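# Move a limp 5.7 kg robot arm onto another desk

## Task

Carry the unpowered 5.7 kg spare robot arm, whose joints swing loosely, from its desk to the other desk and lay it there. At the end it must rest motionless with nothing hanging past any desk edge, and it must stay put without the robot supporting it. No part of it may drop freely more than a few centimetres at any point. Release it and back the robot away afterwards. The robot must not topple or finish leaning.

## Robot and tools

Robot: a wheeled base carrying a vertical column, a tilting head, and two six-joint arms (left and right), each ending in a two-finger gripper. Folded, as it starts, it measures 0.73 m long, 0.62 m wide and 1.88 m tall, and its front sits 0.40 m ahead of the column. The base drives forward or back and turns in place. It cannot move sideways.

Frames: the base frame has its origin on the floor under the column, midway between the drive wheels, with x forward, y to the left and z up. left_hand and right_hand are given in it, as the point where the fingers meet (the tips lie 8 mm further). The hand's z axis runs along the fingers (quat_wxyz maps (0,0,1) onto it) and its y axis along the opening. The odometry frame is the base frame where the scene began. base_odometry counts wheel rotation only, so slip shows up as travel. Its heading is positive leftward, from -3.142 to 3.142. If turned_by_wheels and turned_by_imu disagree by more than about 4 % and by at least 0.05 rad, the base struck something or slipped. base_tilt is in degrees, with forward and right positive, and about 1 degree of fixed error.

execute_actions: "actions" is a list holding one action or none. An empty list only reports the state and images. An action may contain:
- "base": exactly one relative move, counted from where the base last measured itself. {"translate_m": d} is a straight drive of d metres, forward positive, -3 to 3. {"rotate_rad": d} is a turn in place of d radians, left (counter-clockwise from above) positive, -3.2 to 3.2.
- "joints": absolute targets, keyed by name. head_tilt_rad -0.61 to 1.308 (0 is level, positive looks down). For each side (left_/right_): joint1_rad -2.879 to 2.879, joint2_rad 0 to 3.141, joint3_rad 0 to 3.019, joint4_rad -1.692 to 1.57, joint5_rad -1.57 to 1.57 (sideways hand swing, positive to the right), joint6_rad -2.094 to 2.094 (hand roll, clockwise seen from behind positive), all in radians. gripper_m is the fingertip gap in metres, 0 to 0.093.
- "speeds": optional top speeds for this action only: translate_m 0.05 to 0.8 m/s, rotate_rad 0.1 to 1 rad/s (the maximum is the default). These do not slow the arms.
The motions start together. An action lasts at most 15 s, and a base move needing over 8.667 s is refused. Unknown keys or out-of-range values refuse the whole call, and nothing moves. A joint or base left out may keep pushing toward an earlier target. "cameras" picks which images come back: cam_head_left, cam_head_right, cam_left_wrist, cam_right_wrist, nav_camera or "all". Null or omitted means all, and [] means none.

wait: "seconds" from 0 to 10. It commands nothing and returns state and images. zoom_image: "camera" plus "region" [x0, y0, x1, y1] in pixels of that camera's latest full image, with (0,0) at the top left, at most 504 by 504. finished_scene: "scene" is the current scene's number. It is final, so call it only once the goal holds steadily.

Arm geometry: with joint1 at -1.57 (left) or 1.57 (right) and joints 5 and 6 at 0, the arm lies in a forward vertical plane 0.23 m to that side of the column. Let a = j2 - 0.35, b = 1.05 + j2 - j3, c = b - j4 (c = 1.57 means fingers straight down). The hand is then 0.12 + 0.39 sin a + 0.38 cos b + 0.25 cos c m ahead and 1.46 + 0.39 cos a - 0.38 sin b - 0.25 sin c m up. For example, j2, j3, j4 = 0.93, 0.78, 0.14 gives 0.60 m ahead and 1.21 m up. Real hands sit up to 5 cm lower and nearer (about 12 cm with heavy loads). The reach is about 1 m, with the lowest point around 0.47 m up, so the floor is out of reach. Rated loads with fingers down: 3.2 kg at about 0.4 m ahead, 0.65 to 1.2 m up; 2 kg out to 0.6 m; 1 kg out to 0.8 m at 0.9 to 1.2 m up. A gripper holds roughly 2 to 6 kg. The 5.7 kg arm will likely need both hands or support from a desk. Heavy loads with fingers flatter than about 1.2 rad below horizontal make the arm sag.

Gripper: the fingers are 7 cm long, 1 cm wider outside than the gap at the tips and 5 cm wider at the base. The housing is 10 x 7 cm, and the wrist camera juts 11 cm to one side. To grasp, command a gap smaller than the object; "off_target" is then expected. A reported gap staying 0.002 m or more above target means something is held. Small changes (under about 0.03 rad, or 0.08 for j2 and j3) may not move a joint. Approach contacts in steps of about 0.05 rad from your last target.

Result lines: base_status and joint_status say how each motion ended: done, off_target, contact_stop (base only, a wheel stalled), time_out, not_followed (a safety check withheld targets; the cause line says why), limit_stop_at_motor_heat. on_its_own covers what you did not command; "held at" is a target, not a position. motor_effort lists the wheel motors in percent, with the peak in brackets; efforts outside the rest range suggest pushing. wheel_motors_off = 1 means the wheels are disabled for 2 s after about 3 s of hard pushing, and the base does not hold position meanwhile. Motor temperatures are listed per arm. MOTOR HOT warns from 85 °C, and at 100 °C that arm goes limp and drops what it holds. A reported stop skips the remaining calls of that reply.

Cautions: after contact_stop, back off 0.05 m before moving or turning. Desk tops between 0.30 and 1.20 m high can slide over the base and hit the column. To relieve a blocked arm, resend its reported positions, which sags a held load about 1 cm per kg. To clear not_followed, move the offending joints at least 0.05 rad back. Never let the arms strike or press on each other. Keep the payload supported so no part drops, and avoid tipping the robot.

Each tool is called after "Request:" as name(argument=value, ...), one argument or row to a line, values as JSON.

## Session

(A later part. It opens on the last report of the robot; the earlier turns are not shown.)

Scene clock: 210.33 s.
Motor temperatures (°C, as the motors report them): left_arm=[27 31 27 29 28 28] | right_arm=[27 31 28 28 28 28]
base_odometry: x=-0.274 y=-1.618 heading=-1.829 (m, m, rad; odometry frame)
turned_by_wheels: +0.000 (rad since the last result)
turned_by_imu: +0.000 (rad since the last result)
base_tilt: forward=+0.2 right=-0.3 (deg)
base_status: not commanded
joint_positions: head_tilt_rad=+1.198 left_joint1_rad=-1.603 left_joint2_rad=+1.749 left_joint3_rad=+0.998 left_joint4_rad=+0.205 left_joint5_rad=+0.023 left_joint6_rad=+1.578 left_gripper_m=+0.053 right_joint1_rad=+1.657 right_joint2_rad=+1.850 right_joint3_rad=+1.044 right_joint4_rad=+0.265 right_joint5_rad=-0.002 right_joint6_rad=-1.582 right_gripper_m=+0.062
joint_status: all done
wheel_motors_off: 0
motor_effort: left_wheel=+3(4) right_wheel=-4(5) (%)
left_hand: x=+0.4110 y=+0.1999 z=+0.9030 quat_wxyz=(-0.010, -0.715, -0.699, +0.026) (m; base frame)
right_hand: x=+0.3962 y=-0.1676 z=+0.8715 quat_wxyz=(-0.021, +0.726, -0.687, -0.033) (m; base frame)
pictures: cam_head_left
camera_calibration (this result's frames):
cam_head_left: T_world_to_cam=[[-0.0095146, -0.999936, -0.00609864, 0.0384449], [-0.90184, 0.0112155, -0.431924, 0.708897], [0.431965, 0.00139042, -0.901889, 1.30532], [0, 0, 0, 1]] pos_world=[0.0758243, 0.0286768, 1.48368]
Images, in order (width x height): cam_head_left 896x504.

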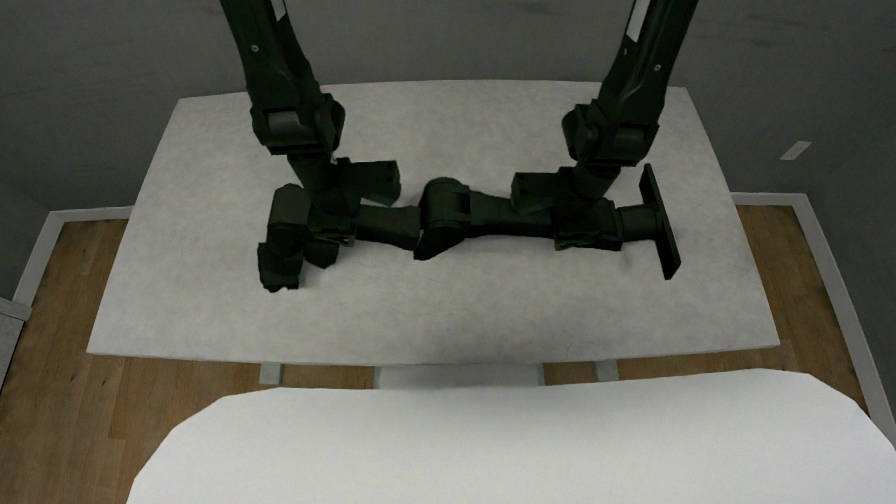

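Request:
execute_actions(
  actions=[
    {"joints":{"right_joint2_rad":1.68,"right_joint3_rad":0.93,"right_joint4_rad":0.25,"left_joint2_rad":1.58,"left_joint3_rad":0.88,"left_joint4_rad":0.21}},
  ],
  cameras=["cam_head_left"],
)

Request:
execute_actions(
  actions=[
    {"joints":{"right_joint2_rad":1.58,"right_joint3_rad":0.84,"right_joint4_rad":0.24,"left_joint2_rad":1.49,"left_joint3_rad":0.8,"left_joint4_rad":0.21}},
  ],
  cameras=["cam_head_left"],
)

Scene clock: 215.70 s.
Motor temperatures (°C, as the motors report them): left_arm=[27 31 27 29 29 28] | right_arm=[27 32 28 28 28 28]
base_odometry: x=-0.274 y=-1.618 heading=-1.829 (m, m, rad; odometry frame)
turned_by_wheels: +0.000 (rad since the last result)
turned_by_imu: +0.000 (rad since the last result)
base_tilt: forward=+0.1 right=-0.4 (deg)
base_status: not commanded
joint_positions: head_tilt_rad=+1.198 left_joint1_rad=-1.607 left_joint2_rad=+1.684 left_joint3_rad=+0.933 left_joint4_rad=+0.208 left_joint5_rad=+0.024 left_joint6_rad=+1.585 left_gripper_m=+0.052 right_joint1_rad=+1.657 right_joint2_rad=+1.777 right_joint3_rad=+0.968 right_joint4_rad=+0.257 right_joint5_rad=-0.004 right_joint6_rad=-1.577 right_gripper_m=+0.062
joint_status: all done
wheel_motors_off: 0
motor_effort: left_wheel=+4(4) right_wheel=-3(4) (%)
left_hand: x=+0.4069 y=+0.1977 z=+0.9277 quat_wxyz=(-0.013, -0.718, -0.695, +0.026) (m; base frame)
right_hand: x=+0.3892 y=-0.1695 z=+0.8998 quat_wxyz=(-0.018, +0.724, -0.689, -0.038) (m; base frame)
pictures: cam_head_left
camera_calibration (this result's frames):
cam_head_left: T_world_to_cam=[[-0.0095146, -0.999936, -0.00609864, 0.0384449], [-0.90184, 0.0112155, -0.431924, 0.708897], [0.431965, 0.00139042, -0.901889, 1.30532], [0, 0, 0, 1]] pos_world=[0.0758243, 0.0286768, 1.48368]
Images, in order (width x height): cam_head_left 896x504.

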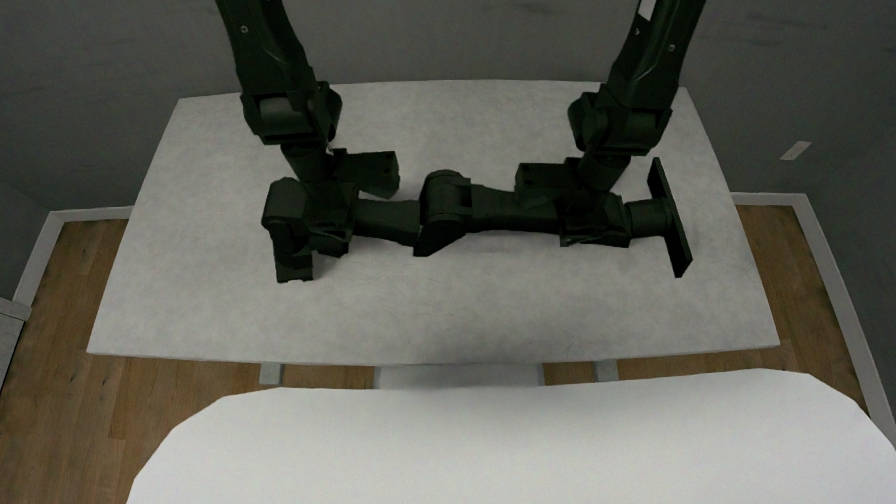

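Scene clock: 216.73 s.
Motor temperatures (°C, as the motors report them): left_arm=[27 31 27 29 29 28] | right_arm=[27 32 28 28 28 28]
base_odometry: x=-0.274 y=-1.618 heading=-1.829 (m, m, rad; odometry frame)
turned_by_wheels: +0.000 (rad since the last result)
turned_by_imu: +0.000 (rad since the last result)
base_tilt: forward=+0.2 right=-0.3 (deg)
base_status: not commanded
joint_positions: head_tilt_rad=+1.198 left_joint1_rad=-1.611 left_joint2_rad=+1.591 left_joint3_rad=+0.850 left_joint4_rad=+0.213 left_joint5_rad=+0.029 left_joint6_rad=+1.593 left_gripper_m=+0.051 right_joint1_rad=+1.661 right_joint2_rad=+1.671 right_joint3_rad=+0.873 right_joint4_rad=+0.244 right_joint5_rad=-0.001 right_joint6_rad=-1.576 right_gripper_m=+0.062
joint_status: all done
wheel_motors_off: 0
motor_effort: left_wheel=+4(4) right_wheel=-3(5) (%)
left_hand: x=+0.4041 y=+0.1960 z=+0.9612 quat_wxyz=(-0.021, -0.721, -0.692, +0.024) (m; base frame)
right_hand: x=+0.3847 y=-0.1712 z=+0.9385 quat_wxyz=(-0.017, +0.724, -0.688, -0.038) (m; base frame)
pictures: cam_head_left
camera_calibration (this result's frames):
cam_head_left: T_world_to_cam=[[-0.0095146, -0.999936, -0.00609864, 0.0384449], [-0.90184, 0.0112155, -0.431924, 0.708897], [0.431965, 0.00139042, -0.901889, 1.30532], [0, 0, 0, 1]] pos_world=[0.0758243, 0.0286768, 1.48368]
Images, in order (width x height): cam_head_left 896x504.

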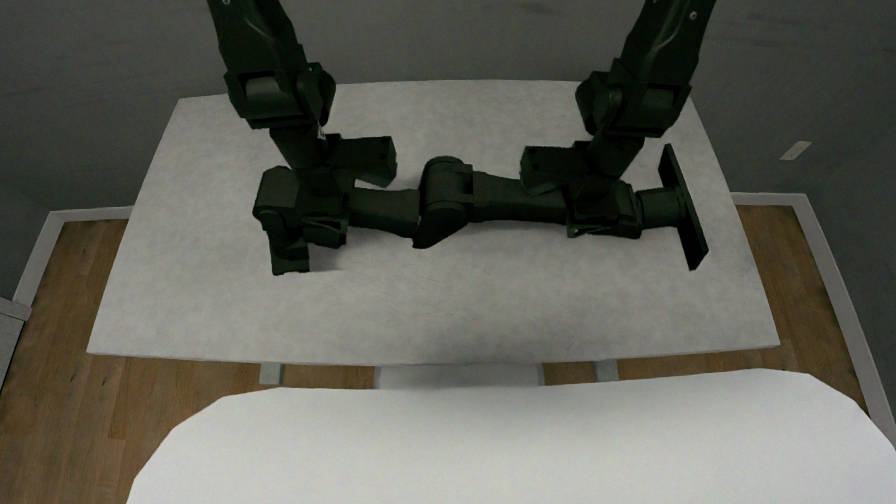

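Request:
execute_actions(
  actions=[
    {"joints":{"right_joint2_rad":1.46,"right_joint3_rad":0.74,"right_joint4_rad":0.23,"left_joint2_rad":1.38,"left_joint3_rad":0.71,"left_joint4_rad":0.21}},
  ],
  cameras=["cam_head_left","cam_left_wrist","cam_right_wrist"],
)

Scene clock: 220.20 s.
Motor temperatures (°C, as the motors report them): left_arm=[27 32 27 29 29 28] | right_arm=[27 32 28 28 28 28]
base_odometry: x=-0.274 y=-1.618 heading=-1.829 (m, m, rad; odometry frame)
turned_by_wheels: +0.000 (rad since the last result)
turned_by_imu: +0.000 (rad since the last result)
base_tilt: forward=+0.0 right=-0.4 (deg)
base_status: not commanded
joint_positions: head_tilt_rad=+1.198 left_joint1_rad=-1.614 left_joint2_rad=+1.475 left_joint3_rad=+0.751 left_joint4_rad=+0.213 left_joint5_rad=+0.032 left_joint6_rad=+1.592 left_gripper_m=+0.051 right_joint1_rad=+1.666 right_joint2_rad=+1.545 right_joint3_rad=+0.767 right_joint4_rad=+0.233 right_joint5_rad=-0.003 right_joint6_rad=-1.579 right_gripper_m=+0.062
joint_status: all done
wheel_motors_off: 0
motor_effort: left_wheel=+4(5) right_wheel=-3(5) (%)
left_hand: x=+0.3982 y=+0.1952 z=+1.0014 quat_wxyz=(-0.029, -0.722, -0.691, +0.020) (m; base frame)
right_hand: x=+0.3797 y=-0.1715 z=+0.9827 quat_wxyz=(-0.023, +0.726, -0.686, -0.037) (m; base frame)
pictures: cam_head_left, cam_left_wrist, cam_right_wrist
camera_calibration (this result's frames):
cam_head_left: T_world_to_cam=[[-0.0095146, -0.999936, -0.00609865, 0.0384449], [-0.90184, 0.0112155, -0.431924, 0.708897], [0.431965, 0.00139042, -0.901889, 1.30532], [0, 0, 0, 1]] pos_world=[0.0758243, 0.0286768, 1.48368]
cam_left_wrist: T_world_to_cam=[[-0.99875, 0.0460557, -0.0194092, 0.405609], [0.0287723, 0.847387, 0.530196, -0.706409], [0.0408656, 0.528975, -0.847653, 0.851938], [0, 0, 0, 1]] pos_world=[0.390612, 0.129268, 1.10456]
cam_right_wrist: T_world_to_cam=[[0.998126, 0.0581214, -0.0191318, -0.347779], [0.0595567, -0.851047, 0.521702, -0.68077], [0.01404, -0.521863, -0.852913, 0.864431], [0, 0, 0, 1]] pos_world=[0.375535, -0.108039, 1.08579]
Images, in order (width x height): cam_head_left 896x504, cam_left_wrist 616x616, cam_right_wrist 616x616.

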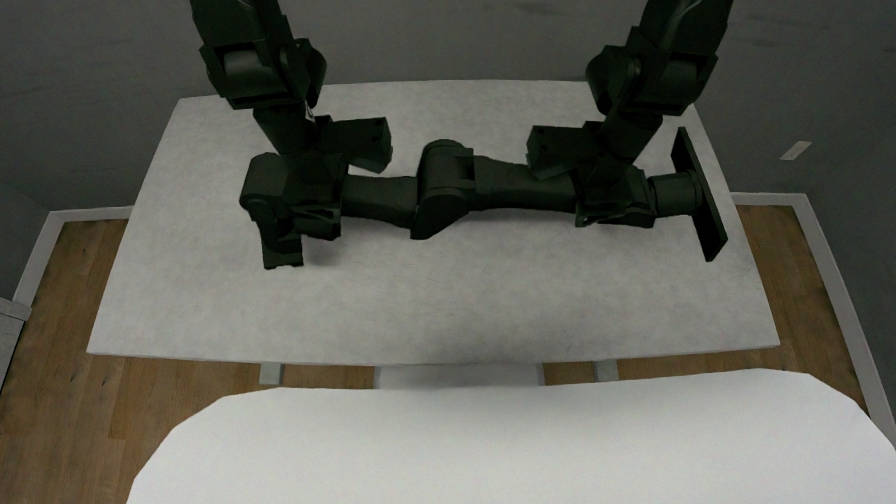

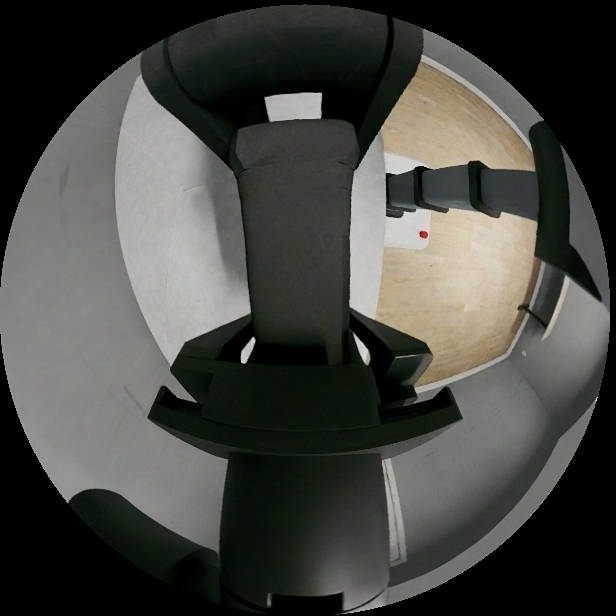

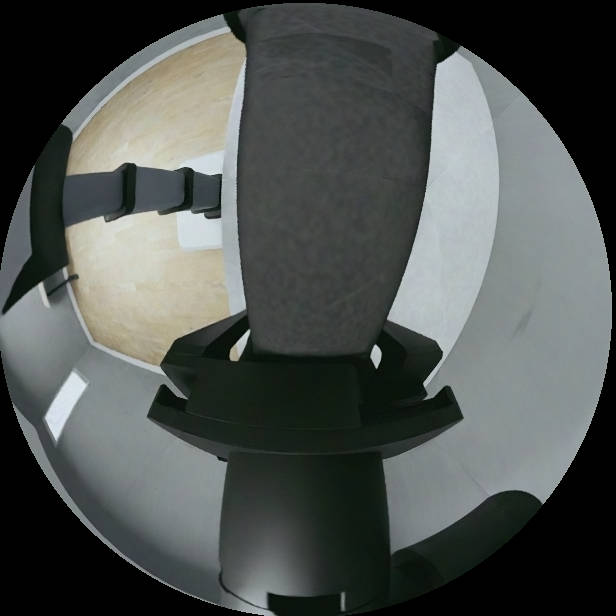

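Request:
execute_actions(
  actions=[
    {"joints":{"right_joint2_rad":1.34,"right_joint3_rad":0.66,"right_joint4_rad":0.23,"left_joint2_rad":1.27,"left_joint3_rad":0.64,"left_joint4_rad":0.21}},
  ],
  cameras=["cam_head_left"],
)

Request:
execute_actions(
  actions=[
    {"base":{"translate_m":-0.9},"speeds":{"translate_m":0.25},"joints":{"head_tilt_rad":0.9}},
  ],
  cameras=["cam_head_left"],
)

Scene clock: 224.90 s.
Motor temperatures (°C, as the motors report them): left_arm=[27 32 27 29 29 28] | right_arm=[27 33 28 28 28 28]
base_odometry: x=-0.274 y=-1.618 heading=-1.829 (m, m, rad; odometry frame)
turned_by_wheels: +0.000 (rad since the last result)
turned_by_imu: +0.000 (rad since the last result)
base_tilt: forward=+0.2 right=-0.4 (deg)
base_status: not commanded
joint_positions: head_tilt_rad=+1.198 left_joint1_rad=-1.618 left_joint2_rad=+1.367 left_joint3_rad=+0.676 left_joint4_rad=+0.213 left_joint5_rad=+0.036 left_joint6_rad=+1.593 left_gripper_m=+0.051 right_joint1_rad=+1.669 right_joint2_rad=+1.427 right_joint3_rad=+0.684 right_joint4_rad=+0.230 right_joint5_rad=-0.006 right_joint6_rad=-1.582 right_gripper_m=+0.062
joint_status: all done
wheel_motors_off: 0
motor_effort: left_wheel=+3(4) right_wheel=-3(4) (%)
left_hand: x=+0.3988 y=+0.1936 z=+1.0359 quat_wxyz=(-0.043, -0.722, -0.690, +0.011) (m; base frame)
right_hand: x=+0.3812 y=-0.1726 z=+1.0208 quat_wxyz=(-0.036, +0.727, -0.685, -0.028) (m; base frame)
pictures: cam_head_left
camera_calibration (this result's frames):
cam_head_left: T_world_to_cam=[[-0.0095146, -0.999936, -0.00609865, 0.0384449], [-0.90184, 0.0112155, -0.431924, 0.708897], [0.431965, 0.00139042, -0.901889, 1.30532], [0, 0, 0, 1]] pos_world=[0.0758243, 0.0286768, 1.48368]
Images, in order (width x height): cam_head_left 896x504.

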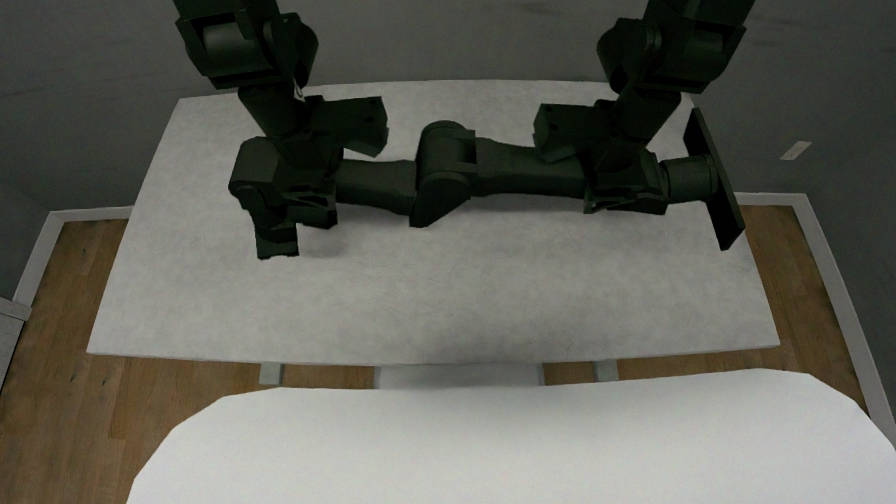

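Scene clock: 229.43 s.
Motor temperatures (°C, as the motors report them): left_arm=[27 32 27 29 30 28] | right_arm=[27 33 28 28 28 28]
base_odometry: x=-0.044 y=-0.748 heading=-1.829 (m, m, rad; odometry frame)
turned_by_wheels: +0.000 (rad since the last result)
turned_by_imu: +0.003 (rad since the last result)
base_tilt: forward=+0.1 right=-0.4 (deg)
base_status: done
joint_positions: head_tilt_rad=+0.915 left_joint1_rad=-1.618 left_joint2_rad=+1.367 left_joint3_rad=+0.666 left_joint4_rad=+0.213 left_joint5_rad=+0.035 left_joint6_rad=+1.592 left_gripper_m=+0.051 right_joint1_rad=+1.669 right_joint2_rad=+1.428 right_joint3_rad=+0.677 right_joint4_rad=+0.226 right_joint5_rad=-0.007 right_joint6_rad=-1.583 right_gripper_m=+0.062
joint_status: all done
wheel_motors_off: 0
motor_effort: left_wheel=+1(52) right_wheel=-1(35) (%)
left_hand: x=+0.3931 y=+0.1938 z=+1.0365 quat_wxyz=(-0.040, -0.722, -0.691, +0.014) (m; base frame)
right_hand: x=+0.3760 y=-0.1723 z=+1.0213 quat_wxyz=(-0.033, +0.728, -0.684, -0.033) (m; base frame)
pictures: cam_head_left
camera_calibration (this result's frames):
cam_head_left: T_world_to_cam=[[-0.00743086, -0.999936, -0.0085149, 0.0420617], [-0.745177, 0.0112155, -0.666772, 1.06273], [0.666825, 0.00139042, -0.745213, 1.0523], [0, 0, 0, 1]] pos_world=[0.090536, 0.0286768, 1.49314]
Images, in order (width x height): cam_head_left 896x504.

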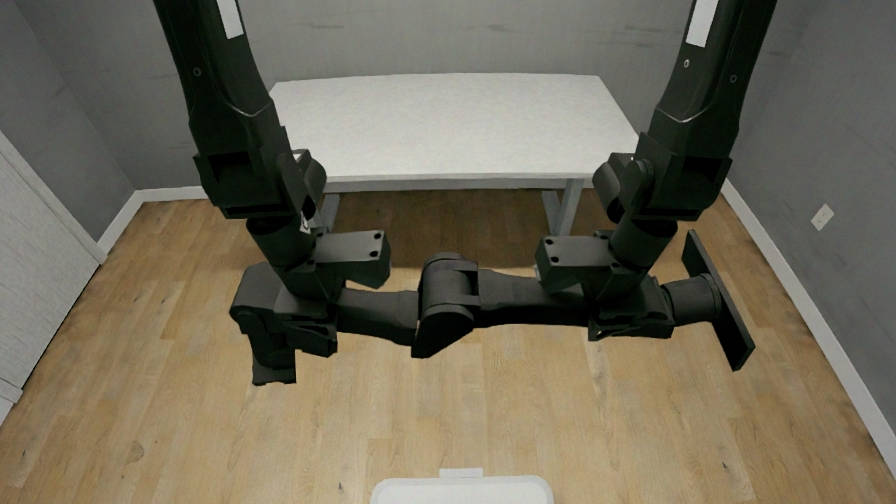

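Request:
execute_actions(
  actions=[
    {"base":{"rotate_rad":2.6},"speeds":{"rotate_rad":0.4},"joints":{"head_tilt_rad":0.6}},
  ],
  cameras=["cam_head_left","cam_head_right","nav_camera"],
)

Scene clock: 239.23 s.
Motor temperatures (°C, as the motors report them): left_arm=[27 32 27 29 30 28] | right_arm=[27 33 28 28 28 28]
base_odometry: x=-0.044 y=-0.748 heading=+0.771 (m, m, rad; odometry frame)
turned_by_wheels: +2.600 (rad since the last result)
turned_by_imu: +2.627 (rad since the last result)
base_tilt: forward=+0.0 right=-0.4 (deg)
base_status: done
joint_positions: head_tilt_rad=+0.618 left_joint1_rad=-1.621 left_joint2_rad=+1.367 left_joint3_rad=+0.666 left_joint4_rad=+0.213 left_joint5_rad=+0.032 left_joint6_rad=+1.591 left_gripper_m=+0.051 right_joint1_rad=+1.669 right_joint2_rad=+1.428 right_joint3_rad=+0.677 right_joint4_rad=+0.226 right_joint5_rad=-0.006 right_joint6_rad=-1.583 right_gripper_m=+0.062
joint_status: all done
wheel_motors_off: 0
motor_effort: left_wheel=-1(43) right_wheel=+1(44) (%)
left_hand: x=+0.3930 y=+0.1928 z=+1.0365 quat_wxyz=(-0.040, -0.722, -0.691, +0.014) (m; base frame)
right_hand: x=+0.3761 y=-0.1729 z=+1.0212 quat_wxyz=(-0.032, +0.728, -0.684, -0.032) (m; base frame)
pictures: cam_head_left, cam_head_right, nav_camera
camera_calibration (this result's frames):
cam_head_left: T_world_to_cam=[[-0.00461163, -0.999936, -0.0103177, 0.044697], [-0.517255, 0.0112155, -0.855758, 1.34237], [0.855819, 0.00139042, -0.517274, 0.691822], [0, 0, 0, 1]] pos_world=[0.10248, 0.0286768, 1.50707]
cam_head_right: T_world_to_cam=[[-0.0158233, -0.999825, -0.00998645, -0.0244991], [-0.509625, 0.0166576, -0.860235, 1.34339], [0.860251, -0.00852243, -0.509799, 0.675136], [0, 0, 0, 1]] pos_world=[0.103453, -0.0411187, 1.49958]
Images, in order (width x height): cam_head_left 896x504, cam_head_right 896x504, nav_camera 896x504.

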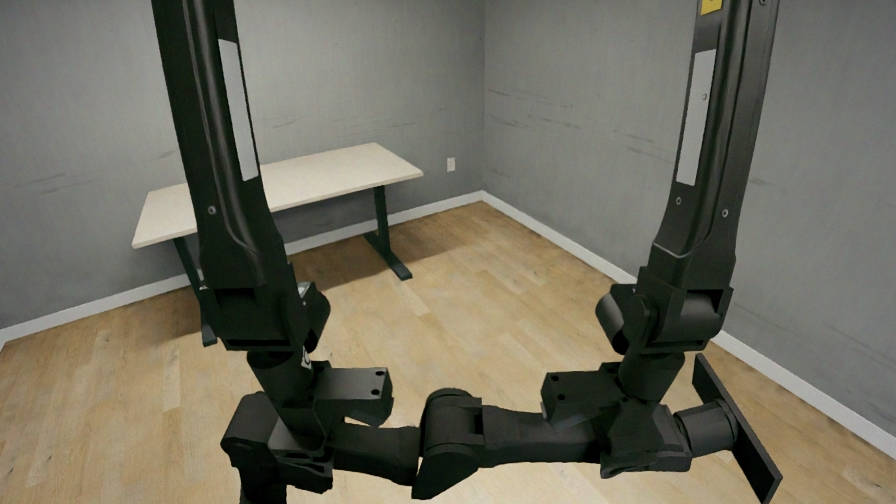

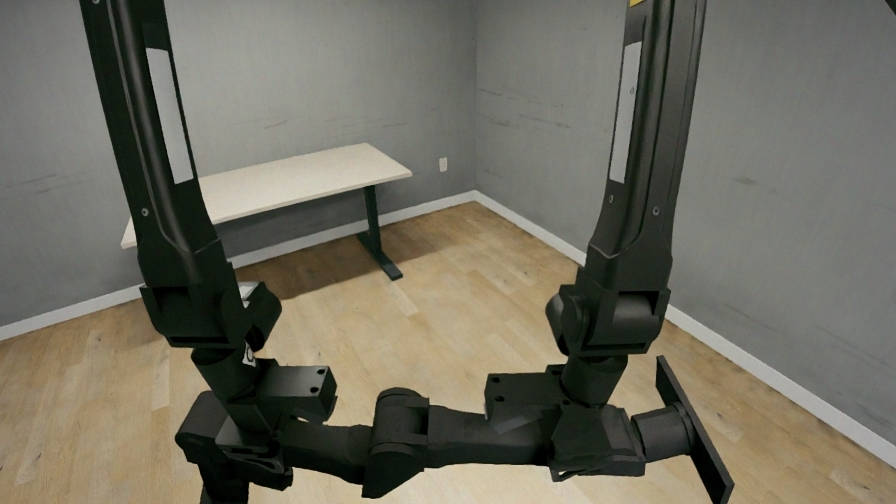

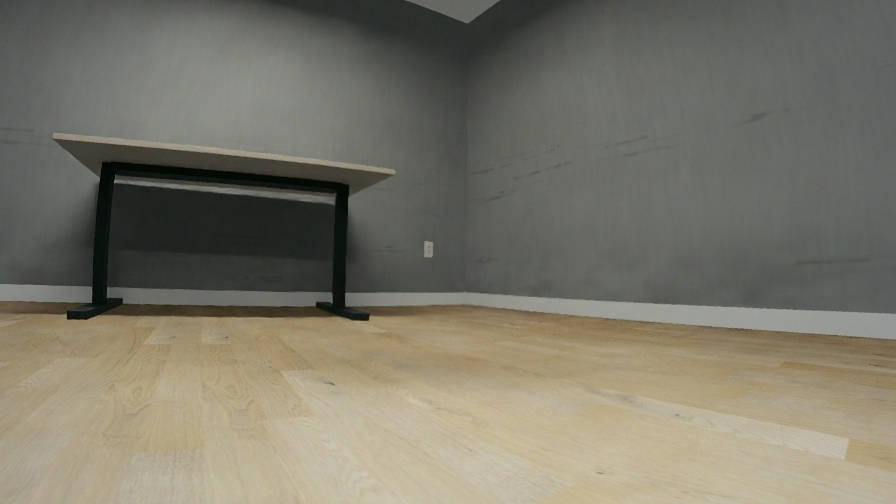

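Request:
execute_actions(
  actions=[
    {"base":{"rotate_rad":0.295},"speeds":{"rotate_rad":0.4}},
  ],
  cameras=[],
)

Request:
execute_actions(
  actions=[
    {"base":{"translate_m":1.18},"speeds":{"translate_m":0.35}},
  ],
  cameras=[],
)

Request:
execute_actions(
  actions=[
    {"base":{"rotate_rad":0.222},"speeds":{"rotate_rad":0.4},"joints":{"head_tilt_rad":0.8}},
  ],
  cameras=["cam_head_left","cam_head_right","nav_camera"],
)

Scene clock: 250.07 s.
Motor temperatures (°C, as the motors report them): left_arm=[27 32 27 29 30 28] | right_arm=[27 33 28 28 28 28]
base_odometry: x=-0.044 y=-0.748 heading=+1.065 (m, m, rad; odometry frame)
turned_by_wheels: +0.295 (rad since the last result)
turned_by_imu: +0.298 (rad since the last result)
base_tilt: forward=+0.1 right=-0.4 (deg)
base_status: done
joint_positions: head_tilt_rad=+0.617 left_joint1_rad=-1.622 left_joint2_rad=+1.367 left_joint3_rad=+0.666 left_joint4_rad=+0.213 left_joint5_rad=+0.032 left_joint6_rad=+1.590 left_gripper_m=+0.051 right_joint1_rad=+1.668 right_joint2_rad=+1.428 right_joint3_rad=+0.677 right_joint4_rad=+0.226 right_joint5_rad=-0.006 right_joint6_rad=-1.583 right_gripper_m=+0.062
joint_status: not commanded
wheel_motors_off: 0
motor_effort: left_wheel=-1(28) right_wheel=+1(26) (%)
left_hand: x=+0.3930 y=+0.1925 z=+1.0366 quat_wxyz=(-0.040, -0.722, -0.691, +0.014) (m; base frame)
right_hand: x=+0.3761 y=-0.1733 z=+1.0212 quat_wxyz=(-0.032, +0.728, -0.684, -0.032) (m; base frame)
pictures: none
No camera images: the call's "cameras" was empty. Leave "cameras" out to get every camera's image.

Scene clock: 254.70 s.
Motor temperatures (°C, as the motors report them): left_arm=[27 33 27 29 30 28] | right_arm=[27 34 28 28 28 28]
base_odometry: x=+0.527 y=+0.285 heading=+1.066 (m, m, rad; odometry frame)
turned_by_wheels: +0.001 (rad since the last result)
turned_by_imu: -0.003 (rad since the last result)
base_tilt: forward=+0.1 right=-0.4 (deg)
base_status: done
joint_positions: head_tilt_rad=+0.617 left_joint1_rad=-1.622 left_joint2_rad=+1.367 left_joint3_rad=+0.678 left_joint4_rad=+0.213 left_joint5_rad=+0.032 left_joint6_rad=+1.593 left_gripper_m=+0.051 right_joint1_rad=+1.667 right_joint2_rad=+1.428 right_joint3_rad=+0.686 right_joint4_rad=+0.226 right_joint5_rad=-0.005 right_joint6_rad=-1.583 right_gripper_m=+0.062
joint_status: not commanded
wheel_motors_off: 0
motor_effort: left_wheel=+1(51) right_wheel=-1(53) (%)
left_hand: x=+0.3997 y=+0.1923 z=+1.0358 quat_wxyz=(-0.043, -0.723, -0.689, +0.010) (m; base frame)
right_hand: x=+0.3817 y=-0.1734 z=+1.0204 quat_wxyz=(-0.034, +0.727, -0.685, -0.028) (m; base frame)
pictures: none
No camera images: the call's "cameras" was empty. Leave "cameras" out to get every camera's image.

Scene clock: 256.03 s.
Motor temperatures (°C, as the motors report them): left_arm=[27 33 27 29 30 28] | right_arm=[27 34 28 28 28 28]
base_odometry: x=+0.527 y=+0.285 heading=+1.287 (m, m, rad; odometry frame)
turned_by_wheels: +0.221 (rad since the last result)
turned_by_imu: +0.220 (rad since the last result)
base_tilt: forward=+0.1 right=-0.4 (deg)
base_status: done
joint_positions: head_tilt_rad=+0.802 left_joint1_rad=-1.622 left_joint2_rad=+1.367 left_joint3_rad=+0.678 left_joint4_rad=+0.213 left_joint5_rad=+0.031 left_joint6_rad=+1.593 left_gripper_m=+0.051 right_joint1_rad=+1.667 right_joint2_rad=+1.428 right_joint3_rad=+0.686 right_joint4_rad=+0.226 right_joint5_rad=-0.006 right_joint6_rad=-1.582 right_gripper_m=+0.062
joint_status: all done
wheel_motors_off: 0
motor_effort: left_wheel=-1(44) right_wheel=+0(40) (%)
left_hand: x=+0.3997 y=+0.1924 z=+1.0358 quat_wxyz=(-0.043, -0.723, -0.689, +0.010) (m; base frame)
right_hand: x=+0.3817 y=-0.1734 z=+1.0204 quat_wxyz=(-0.035, +0.727, -0.685, -0.029) (m; base frame)
pictures: cam_head_left, cam_head_right, nav_camera
camera_calibration (this result's frames):
cam_head_left: T_world_to_cam=[[-0.00642365, -0.999936, -0.00929827, 0.0432178], [-0.665265, 0.0112155, -0.746523, 1.18155], [0.746579, 0.00139042, -0.665295, 0.925237], [0, 0, 0, 1]] pos_world=[0.0955595, 0.0286768, 1.49801]
cam_head_right: T_world_to_cam=[[-0.0173849, -0.999825, -0.00691885, -0.0291451], [-0.658585, 0.0166576, -0.752322, 1.18466], [0.752306, -0.00852243, -0.658759, 0.909932], [0, 0, 0, 1]] pos_world=[0.095143, -0.0411187, 1.49047]
Images, in order (width x height): cam_head_left 896x504, cam_head_right 896x504, nav_camera 896x504.

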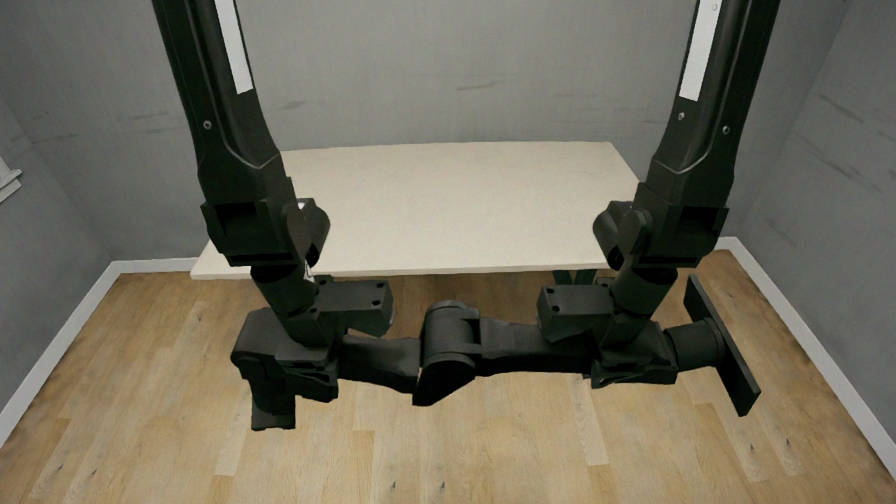

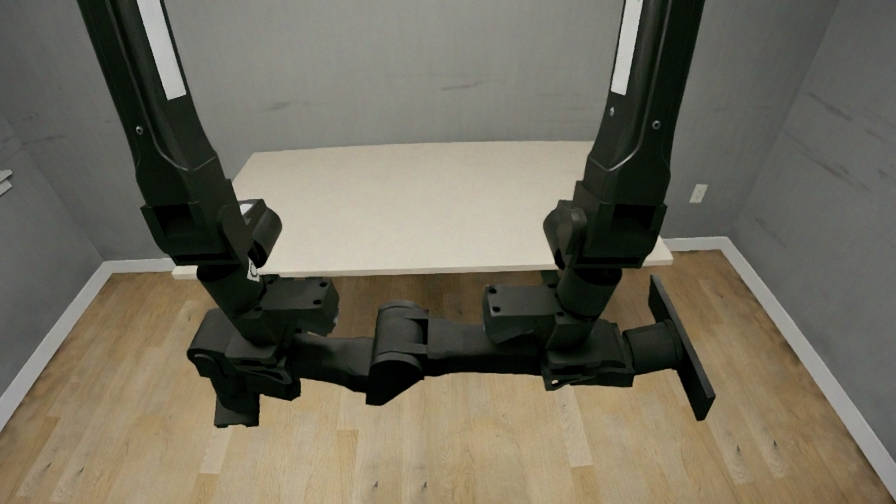

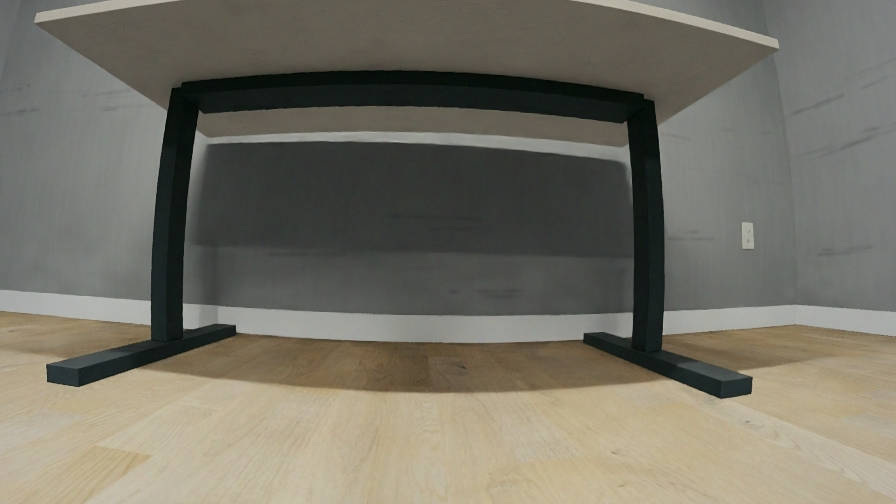

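Request:
execute_actions(
  actions=[
    {"base":{"rotate_rad":0.03},"speeds":{"rotate_rad":0.3},"joints":{"right_joint2_rad":1.24,"right_joint3_rad":0.6,"right_joint4_rad":0.23,"left_joint2_rad":1.17,"left_joint3_rad":0.58,"left_joint4_rad":0.21}},
  ],
  cameras=[],
)

Request:
execute_actions(
  actions=[
    {"base":{"translate_m":0.45},"speeds":{"translate_m":0.2},"joints":{"head_tilt_rad":1.0}},
  ],
  cameras=["cam_head_left","cam_left_wrist","nav_camera"],
)

Scene clock: 267.47 s.
Motor temperatures (°C, as the motors report them): left_arm=[27 33 27 29 30 28] | right_arm=[27 34 28 28 28 28]
base_odometry: x=+0.527 y=+0.285 heading=+1.317 (m, m, rad; odometry frame)
turned_by_wheels: +0.029 (rad since the last result)
turned_by_imu: +0.029 (rad since the last result)
base_tilt: forward=+0.1 right=-0.3 (deg)
base_status: done
joint_positions: head_tilt_rad=+0.802 left_joint1_rad=-1.623 left_joint2_rad=+1.265 left_joint3_rad=+0.605 left_joint4_rad=+0.213 left_joint5_rad=+0.034 left_joint6_rad=+1.591 left_gripper_m=+0.051 right_joint1_rad=+1.673 right_joint2_rad=+1.333 right_joint3_rad=+0.618 right_joint4_rad=+0.225 right_joint5_rad=-0.009 right_joint6_rad=-1.585 right_gripper_m=+0.062
joint_status: all done
wheel_motors_off: 0
motor_effort: left_wheel=-4(45) right_wheel=+0(23) (%)
left_hand: x=+0.3959 y=+0.1929 z=+1.0669 quat_wxyz=(-0.055, -0.722, -0.690, +0.001) (m; base frame)
right_hand: x=+0.3790 y=-0.1722 z=+1.0499 quat_wxyz=(-0.047, +0.728, -0.683, -0.023) (m; base frame)
pictures: none
No camera images: the call's "cameras" was empty. Leave "cameras" out to get every camera's image.

Scene clock: 270.73 s.
Motor temperatures (°C, as the motors report them): left_arm=[27 33 27 29 31 28] | right_arm=[27 34 28 28 28 28]
base_odometry: x=+0.640 y=+0.721 heading=+1.317 (m, m, rad; odometry frame)
turned_by_wheels: +0.001 (rad since the last result)
turned_by_imu: -0.001 (rad since the last result)
base_tilt: forward=+0.2 right=-0.4 (deg)
base_status: done
joint_positions: head_tilt_rad=+1.000 left_joint1_rad=-1.623 left_joint2_rad=+1.266 left_joint3_rad=+0.610 left_joint4_rad=+0.209 left_joint5_rad=+0.035 left_joint6_rad=+1.593 left_gripper_m=+0.051 right_joint1_rad=+1.673 right_joint2_rad=+1.332 right_joint3_rad=+0.621 right_joint4_rad=+0.223 right_joint5_rad=-0.008 right_joint6_rad=-1.583 right_gripper_m=+0.062
joint_status: all done
wheel_motors_off: 0
motor_effort: left_wheel=+2(51) right_wheel=-2(47) (%)
left_hand: x=+0.3980 y=+0.1926 z=+1.0666 quat_wxyz=(-0.056, -0.723, -0.689, +0.001) (m; base frame)
right_hand: x=+0.3807 y=-0.1725 z=+1.0499 quat_wxyz=(-0.047, +0.728, -0.684, -0.022) (m; base frame)
pictures: cam_head_left, cam_left_wrist, nav_camera
camera_calibration (this result's frames):
cam_head_left: T_world_to_cam=[[-0.00812983, -0.999936, -0.00785029, 0.0410732], [-0.799316, 0.0112155, -0.600806, 0.963849], [0.600856, 0.00139042, -0.799356, 1.13898], [0, 0, 0, 1]] pos_world=[0.0863932, 0.0286768, 1.48986]
cam_left_wrist: T_world_to_cam=[[-0.99525, 0.048199, -0.0845855, 0.474499], [-0.0029121, 0.853714, 0.520733, -0.717305], [0.0973107, 0.518506, -0.849519, 0.89012], [0, 0, 0, 1]] pos_world=[0.383538, 0.12797, 1.16983]
Images, in order (width x height): cam_head_left 896x504, cam_left_wrist 616x616, nav_camera 896x504.

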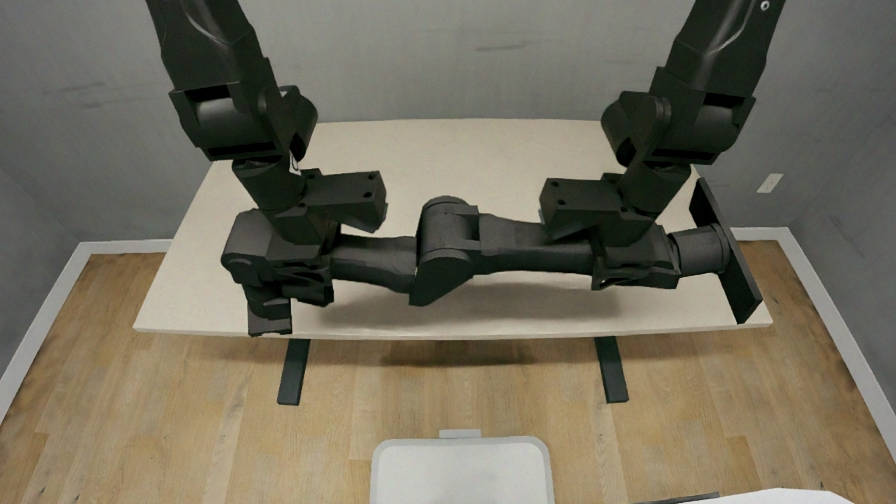

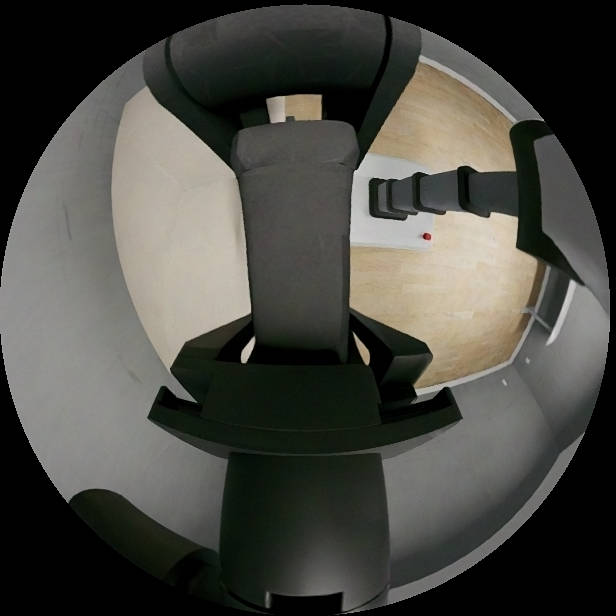

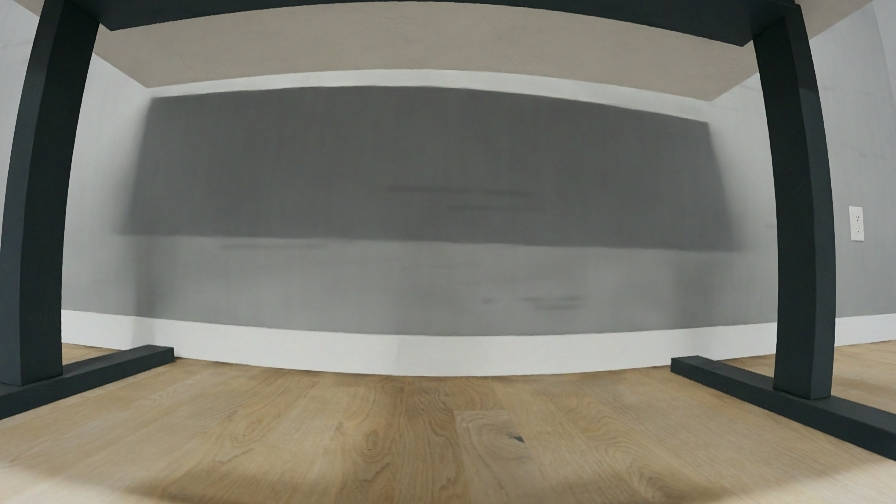

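Request:
execute_actions(
  actions=[
    {"base":{"translate_m":0.24},"speeds":{"translate_m":0.15},"joints":{"head_tilt_rad":1.2}},
  ],
  cameras=["cam_head_left","cam_head_right"],
)

Scene clock: 277.13 s.
Motor temperatures (°C, as the motors report them): left_arm=[27 33 27 29 31 28] | right_arm=[27 34 28 28 28 28]
base_odometry: x=+0.700 y=+0.953 heading=+1.318 (m, m, rad; odometry frame)
turned_by_wheels: +0.001 (rad since the last result)
turned_by_imu: +0.000 (rad since the last result)
base_tilt: forward=+0.1 right=-0.5 (deg)
base_status: done
joint_positions: head_tilt_rad=+1.198 left_joint1_rad=-1.623 left_joint2_rad=+1.266 left_joint3_rad=+0.611 left_joint4_rad=+0.209 left_joint5_rad=+0.035 left_joint6_rad=+1.593 left_gripper_m=+0.051 right_joint1_rad=+1.673 right_joint2_rad=+1.332 right_joint3_rad=+0.622 right_joint4_rad=+0.223 right_joint5_rad=-0.008 right_joint6_rad=-1.584 right_gripper_m=+0.062
joint_status: all done
wheel_motors_off: 0
motor_effort: left_wheel=+1(37) right_wheel=-1(33) (%)
left_hand: x=+0.3987 y=+0.1925 z=+1.0666 quat_wxyz=(-0.056, -0.723, -0.689, +0.001) (m; base frame)
right_hand: x=+0.3814 y=-0.1727 z=+1.0501 quat_wxyz=(-0.047, +0.728, -0.684, -0.021) (m; base frame)
pictures: cam_head_left, cam_head_right
camera_calibration (this result's frames):
cam_head_left: T_world_to_cam=[[-0.00951333, -0.999936, -0.00610063, 0.0384479], [-0.90175, 0.0112155, -0.432112, 0.709183], [0.432153, 0.00139042, -0.901799, 1.30518], [0, 0, 0, 1]] pos_world=[0.0758361, 0.0286768, 1.48369]
cam_head_right: T_world_to_cam=[[-0.0187083, -0.999825, 0.000323014, -0.0402314], [-0.897824, 0.0166576, -0.44004, 0.715704], [0.439958, -0.00852243, -0.897978, 1.29395], [0, 0, 0, 1]] pos_world=[0.0725415, -0.0411187, 1.47689]
Images, in order (width x height): cam_head_left 896x504, cam_head_right 896x504.

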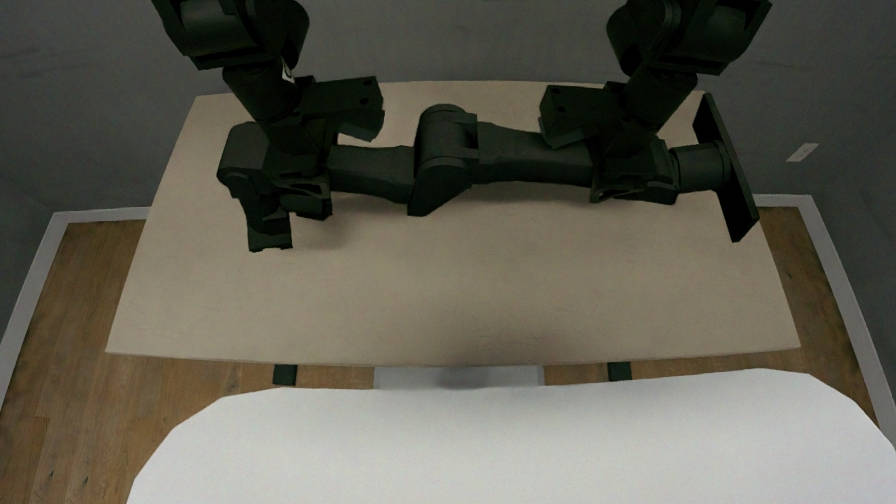

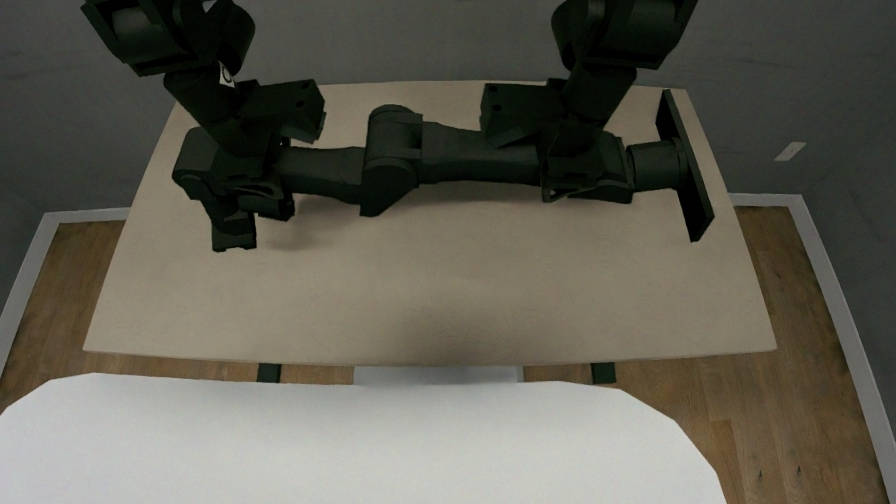

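Request:
execute_actions(
  actions=[
    {"joints":{"right_joint1_rad":1.73,"right_joint5_rad":0.08,"right_joint6_rad":-1.53,"left_joint1_rad":-1.5,"left_joint5_rad":0.1,"left_joint6_rad":1.64,"right_joint2_rad":1.4,"right_joint3_rad":0.7,"left_joint2_rad":1.33,"left_joint3_rad":0.68}},
  ],
  cameras=["cam_head_left"],
)

Scene clock: 296.90 s.
Motor temperatures (°C, as the motors report them): left_arm=[27 33 27 29 31 28] | right_arm=[27 35 28 28 28 28]
base_odometry: x=+0.700 y=+0.953 heading=+1.318 (m, m, rad; odometry frame)
turned_by_wheels: +0.000 (rad since the last result)
turned_by_imu: +0.000 (rad since the last result)
base_tilt: forward=+0.2 right=-0.3 (deg)
base_status: not commanded
joint_positions: head_tilt_rad=+1.198 left_joint1_rad=-1.527 left_joint2_rad=+1.425 left_joint3_rad=+0.709 left_joint4_rad=+0.214 left_joint5_rad=+0.127 left_joint6_rad=+1.624 left_gripper_m=+0.050 right_joint1_rad=+1.751 right_joint2_rad=+1.493 right_joint3_rad=+0.730 right_joint4_rad=+0.226 right_joint5_rad=+0.070 right_joint6_rad=-1.542 right_gripper_m=+0.062
joint_status: all done
wheel_motors_off: 0
motor_effort: left_wheel=+3(4) right_wheel=-3(7) (%)
left_hand: x=+0.3954 y=+0.2261 z=+1.0183 quat_wxyz=(-0.040, -0.718, -0.694, +0.022) (m; base frame)
right_hand: x=+0.3771 y=-0.1390 z=+1.0037 quat_wxyz=(-0.026, +0.728, -0.684, -0.034) (m; base frame)
pictures: cam_head_left
camera_calibration (this result's frames):
cam_head_left: T_world_to_cam=[[-0.00951333, -0.999936, -0.00610063, 0.0384479], [-0.90175, 0.0112155, -0.432112, 0.709183], [0.432153, 0.00139042, -0.901799, 1.30518], [0, 0, 0, 1]] pos_world=[0.0758361, 0.0286768, 1.48369]
Images, in order (width x height): cam_head_left 896x504.

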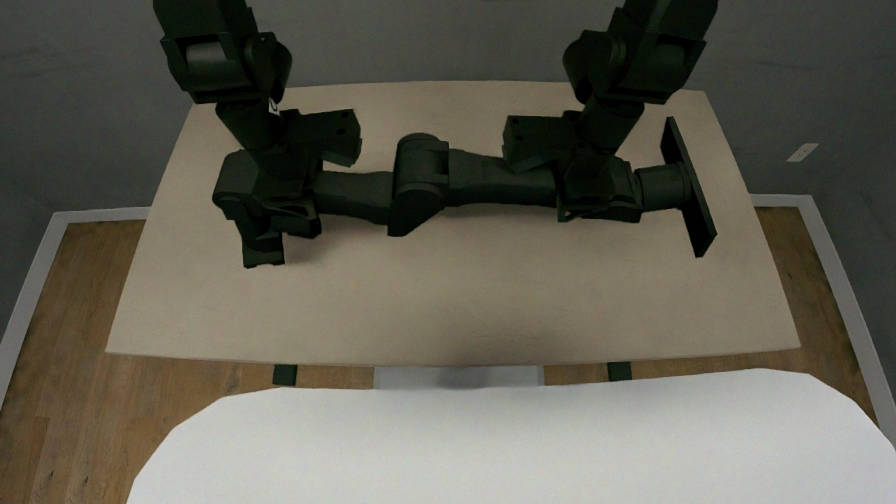

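Request:
execute_actions(
  actions=[
    {"joints":{"right_joint2_rad":1.46,"right_joint3_rad":0.76,"left_joint2_rad":1.39,"left_joint3_rad":0.74}},
  ],
  cameras=["cam_head_left","cam_left_wrist"],
)

Scene clock: 299.80 s.
Motor temperatures (°C, as the motors report them): left_arm=[27 33 27 29 31 28] | right_arm=[27 35 28 28 28 28]
base_odometry: x=+0.700 y=+0.953 heading=+1.318 (m, m, rad; odometry frame)
turned_by_wheels: +0.000 (rad since the last result)
turned_by_imu: +0.000 (rad since the last result)
base_tilt: forward=+0.1 right=-0.4 (deg)
base_status: not commanded
joint_positions: head_tilt_rad=+1.198 left_joint1_rad=-1.527 left_joint2_rad=+1.482 left_joint3_rad=+0.771 left_joint4_rad=+0.214 left_joint5_rad=+0.127 left_joint6_rad=+1.628 left_gripper_m=+0.050 right_joint1_rad=+1.746 right_joint2_rad=+1.542 right_joint3_rad=+0.785 right_joint4_rad=+0.226 right_joint5_rad=+0.072 right_joint6_rad=-1.543 right_gripper_m=+0.062
joint_status: all done
wheel_motors_off: 0
motor_effort: left_wheel=+4(4) right_wheel=-3(4) (%)
left_hand: x=+0.4083 y=+0.2271 z=+0.9983 quat_wxyz=(-0.042, -0.719, -0.693, +0.021) (m; base frame)
right_hand: x=+0.3888 y=-0.1385 z=+0.9856 quat_wxyz=(-0.027, +0.727, -0.685, -0.030) (m; base frame)
pictures: cam_head_left, cam_left_wrist
camera_calibration (this result's frames):
cam_head_left: T_world_to_cam=[[-0.00951334, -0.999936, -0.00610062, 0.0384479], [-0.901751, 0.0112155, -0.432111, 0.709181], [0.432152, 0.00139042, -0.9018, 1.30518], [0, 0, 0, 1]] pos_world=[0.075836, 0.0286768, 1.48369]
cam_left_wrist: T_world_to_cam=[[-0.998531, 0.0394337, -0.0371506, 0.433275], [0.0147594, 0.857784, 0.513798, -0.712326], [0.0521282, 0.512495, -0.857107, 0.840555], [0, 0, 0, 1]] pos_world=[0.399336, 0.163157, 1.10253]
Images, in order (width x height): cam_head_left 896x504, cam_left_wrist 616x616.

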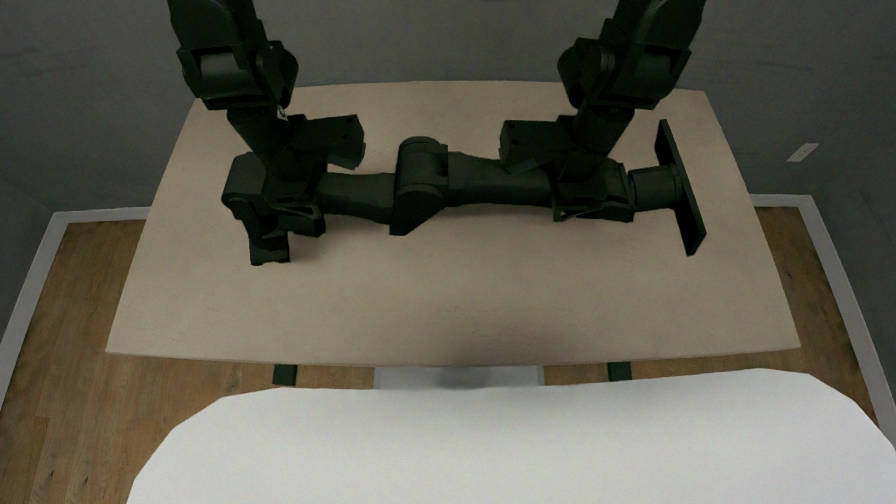

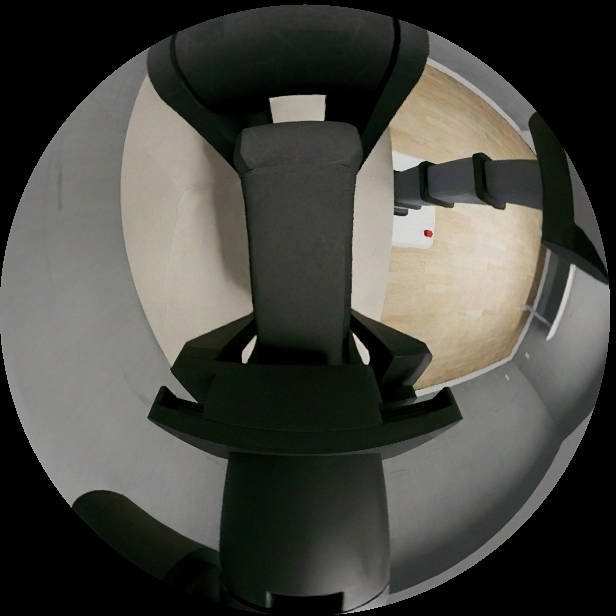

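Request:
zoom_image(
  camera="cam_head_left",
  region=[190, 130, 390, 290],
)

Region (190, 130, 390, 290) of cam_head_left's 896x504 image, scaled by 2.520, with more detail than that image has; it fills the top 403 rows of this view, and the rest is white.

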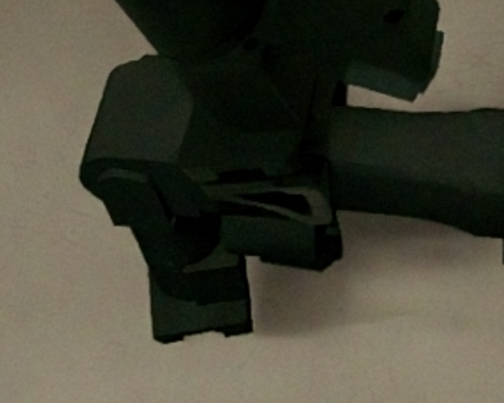

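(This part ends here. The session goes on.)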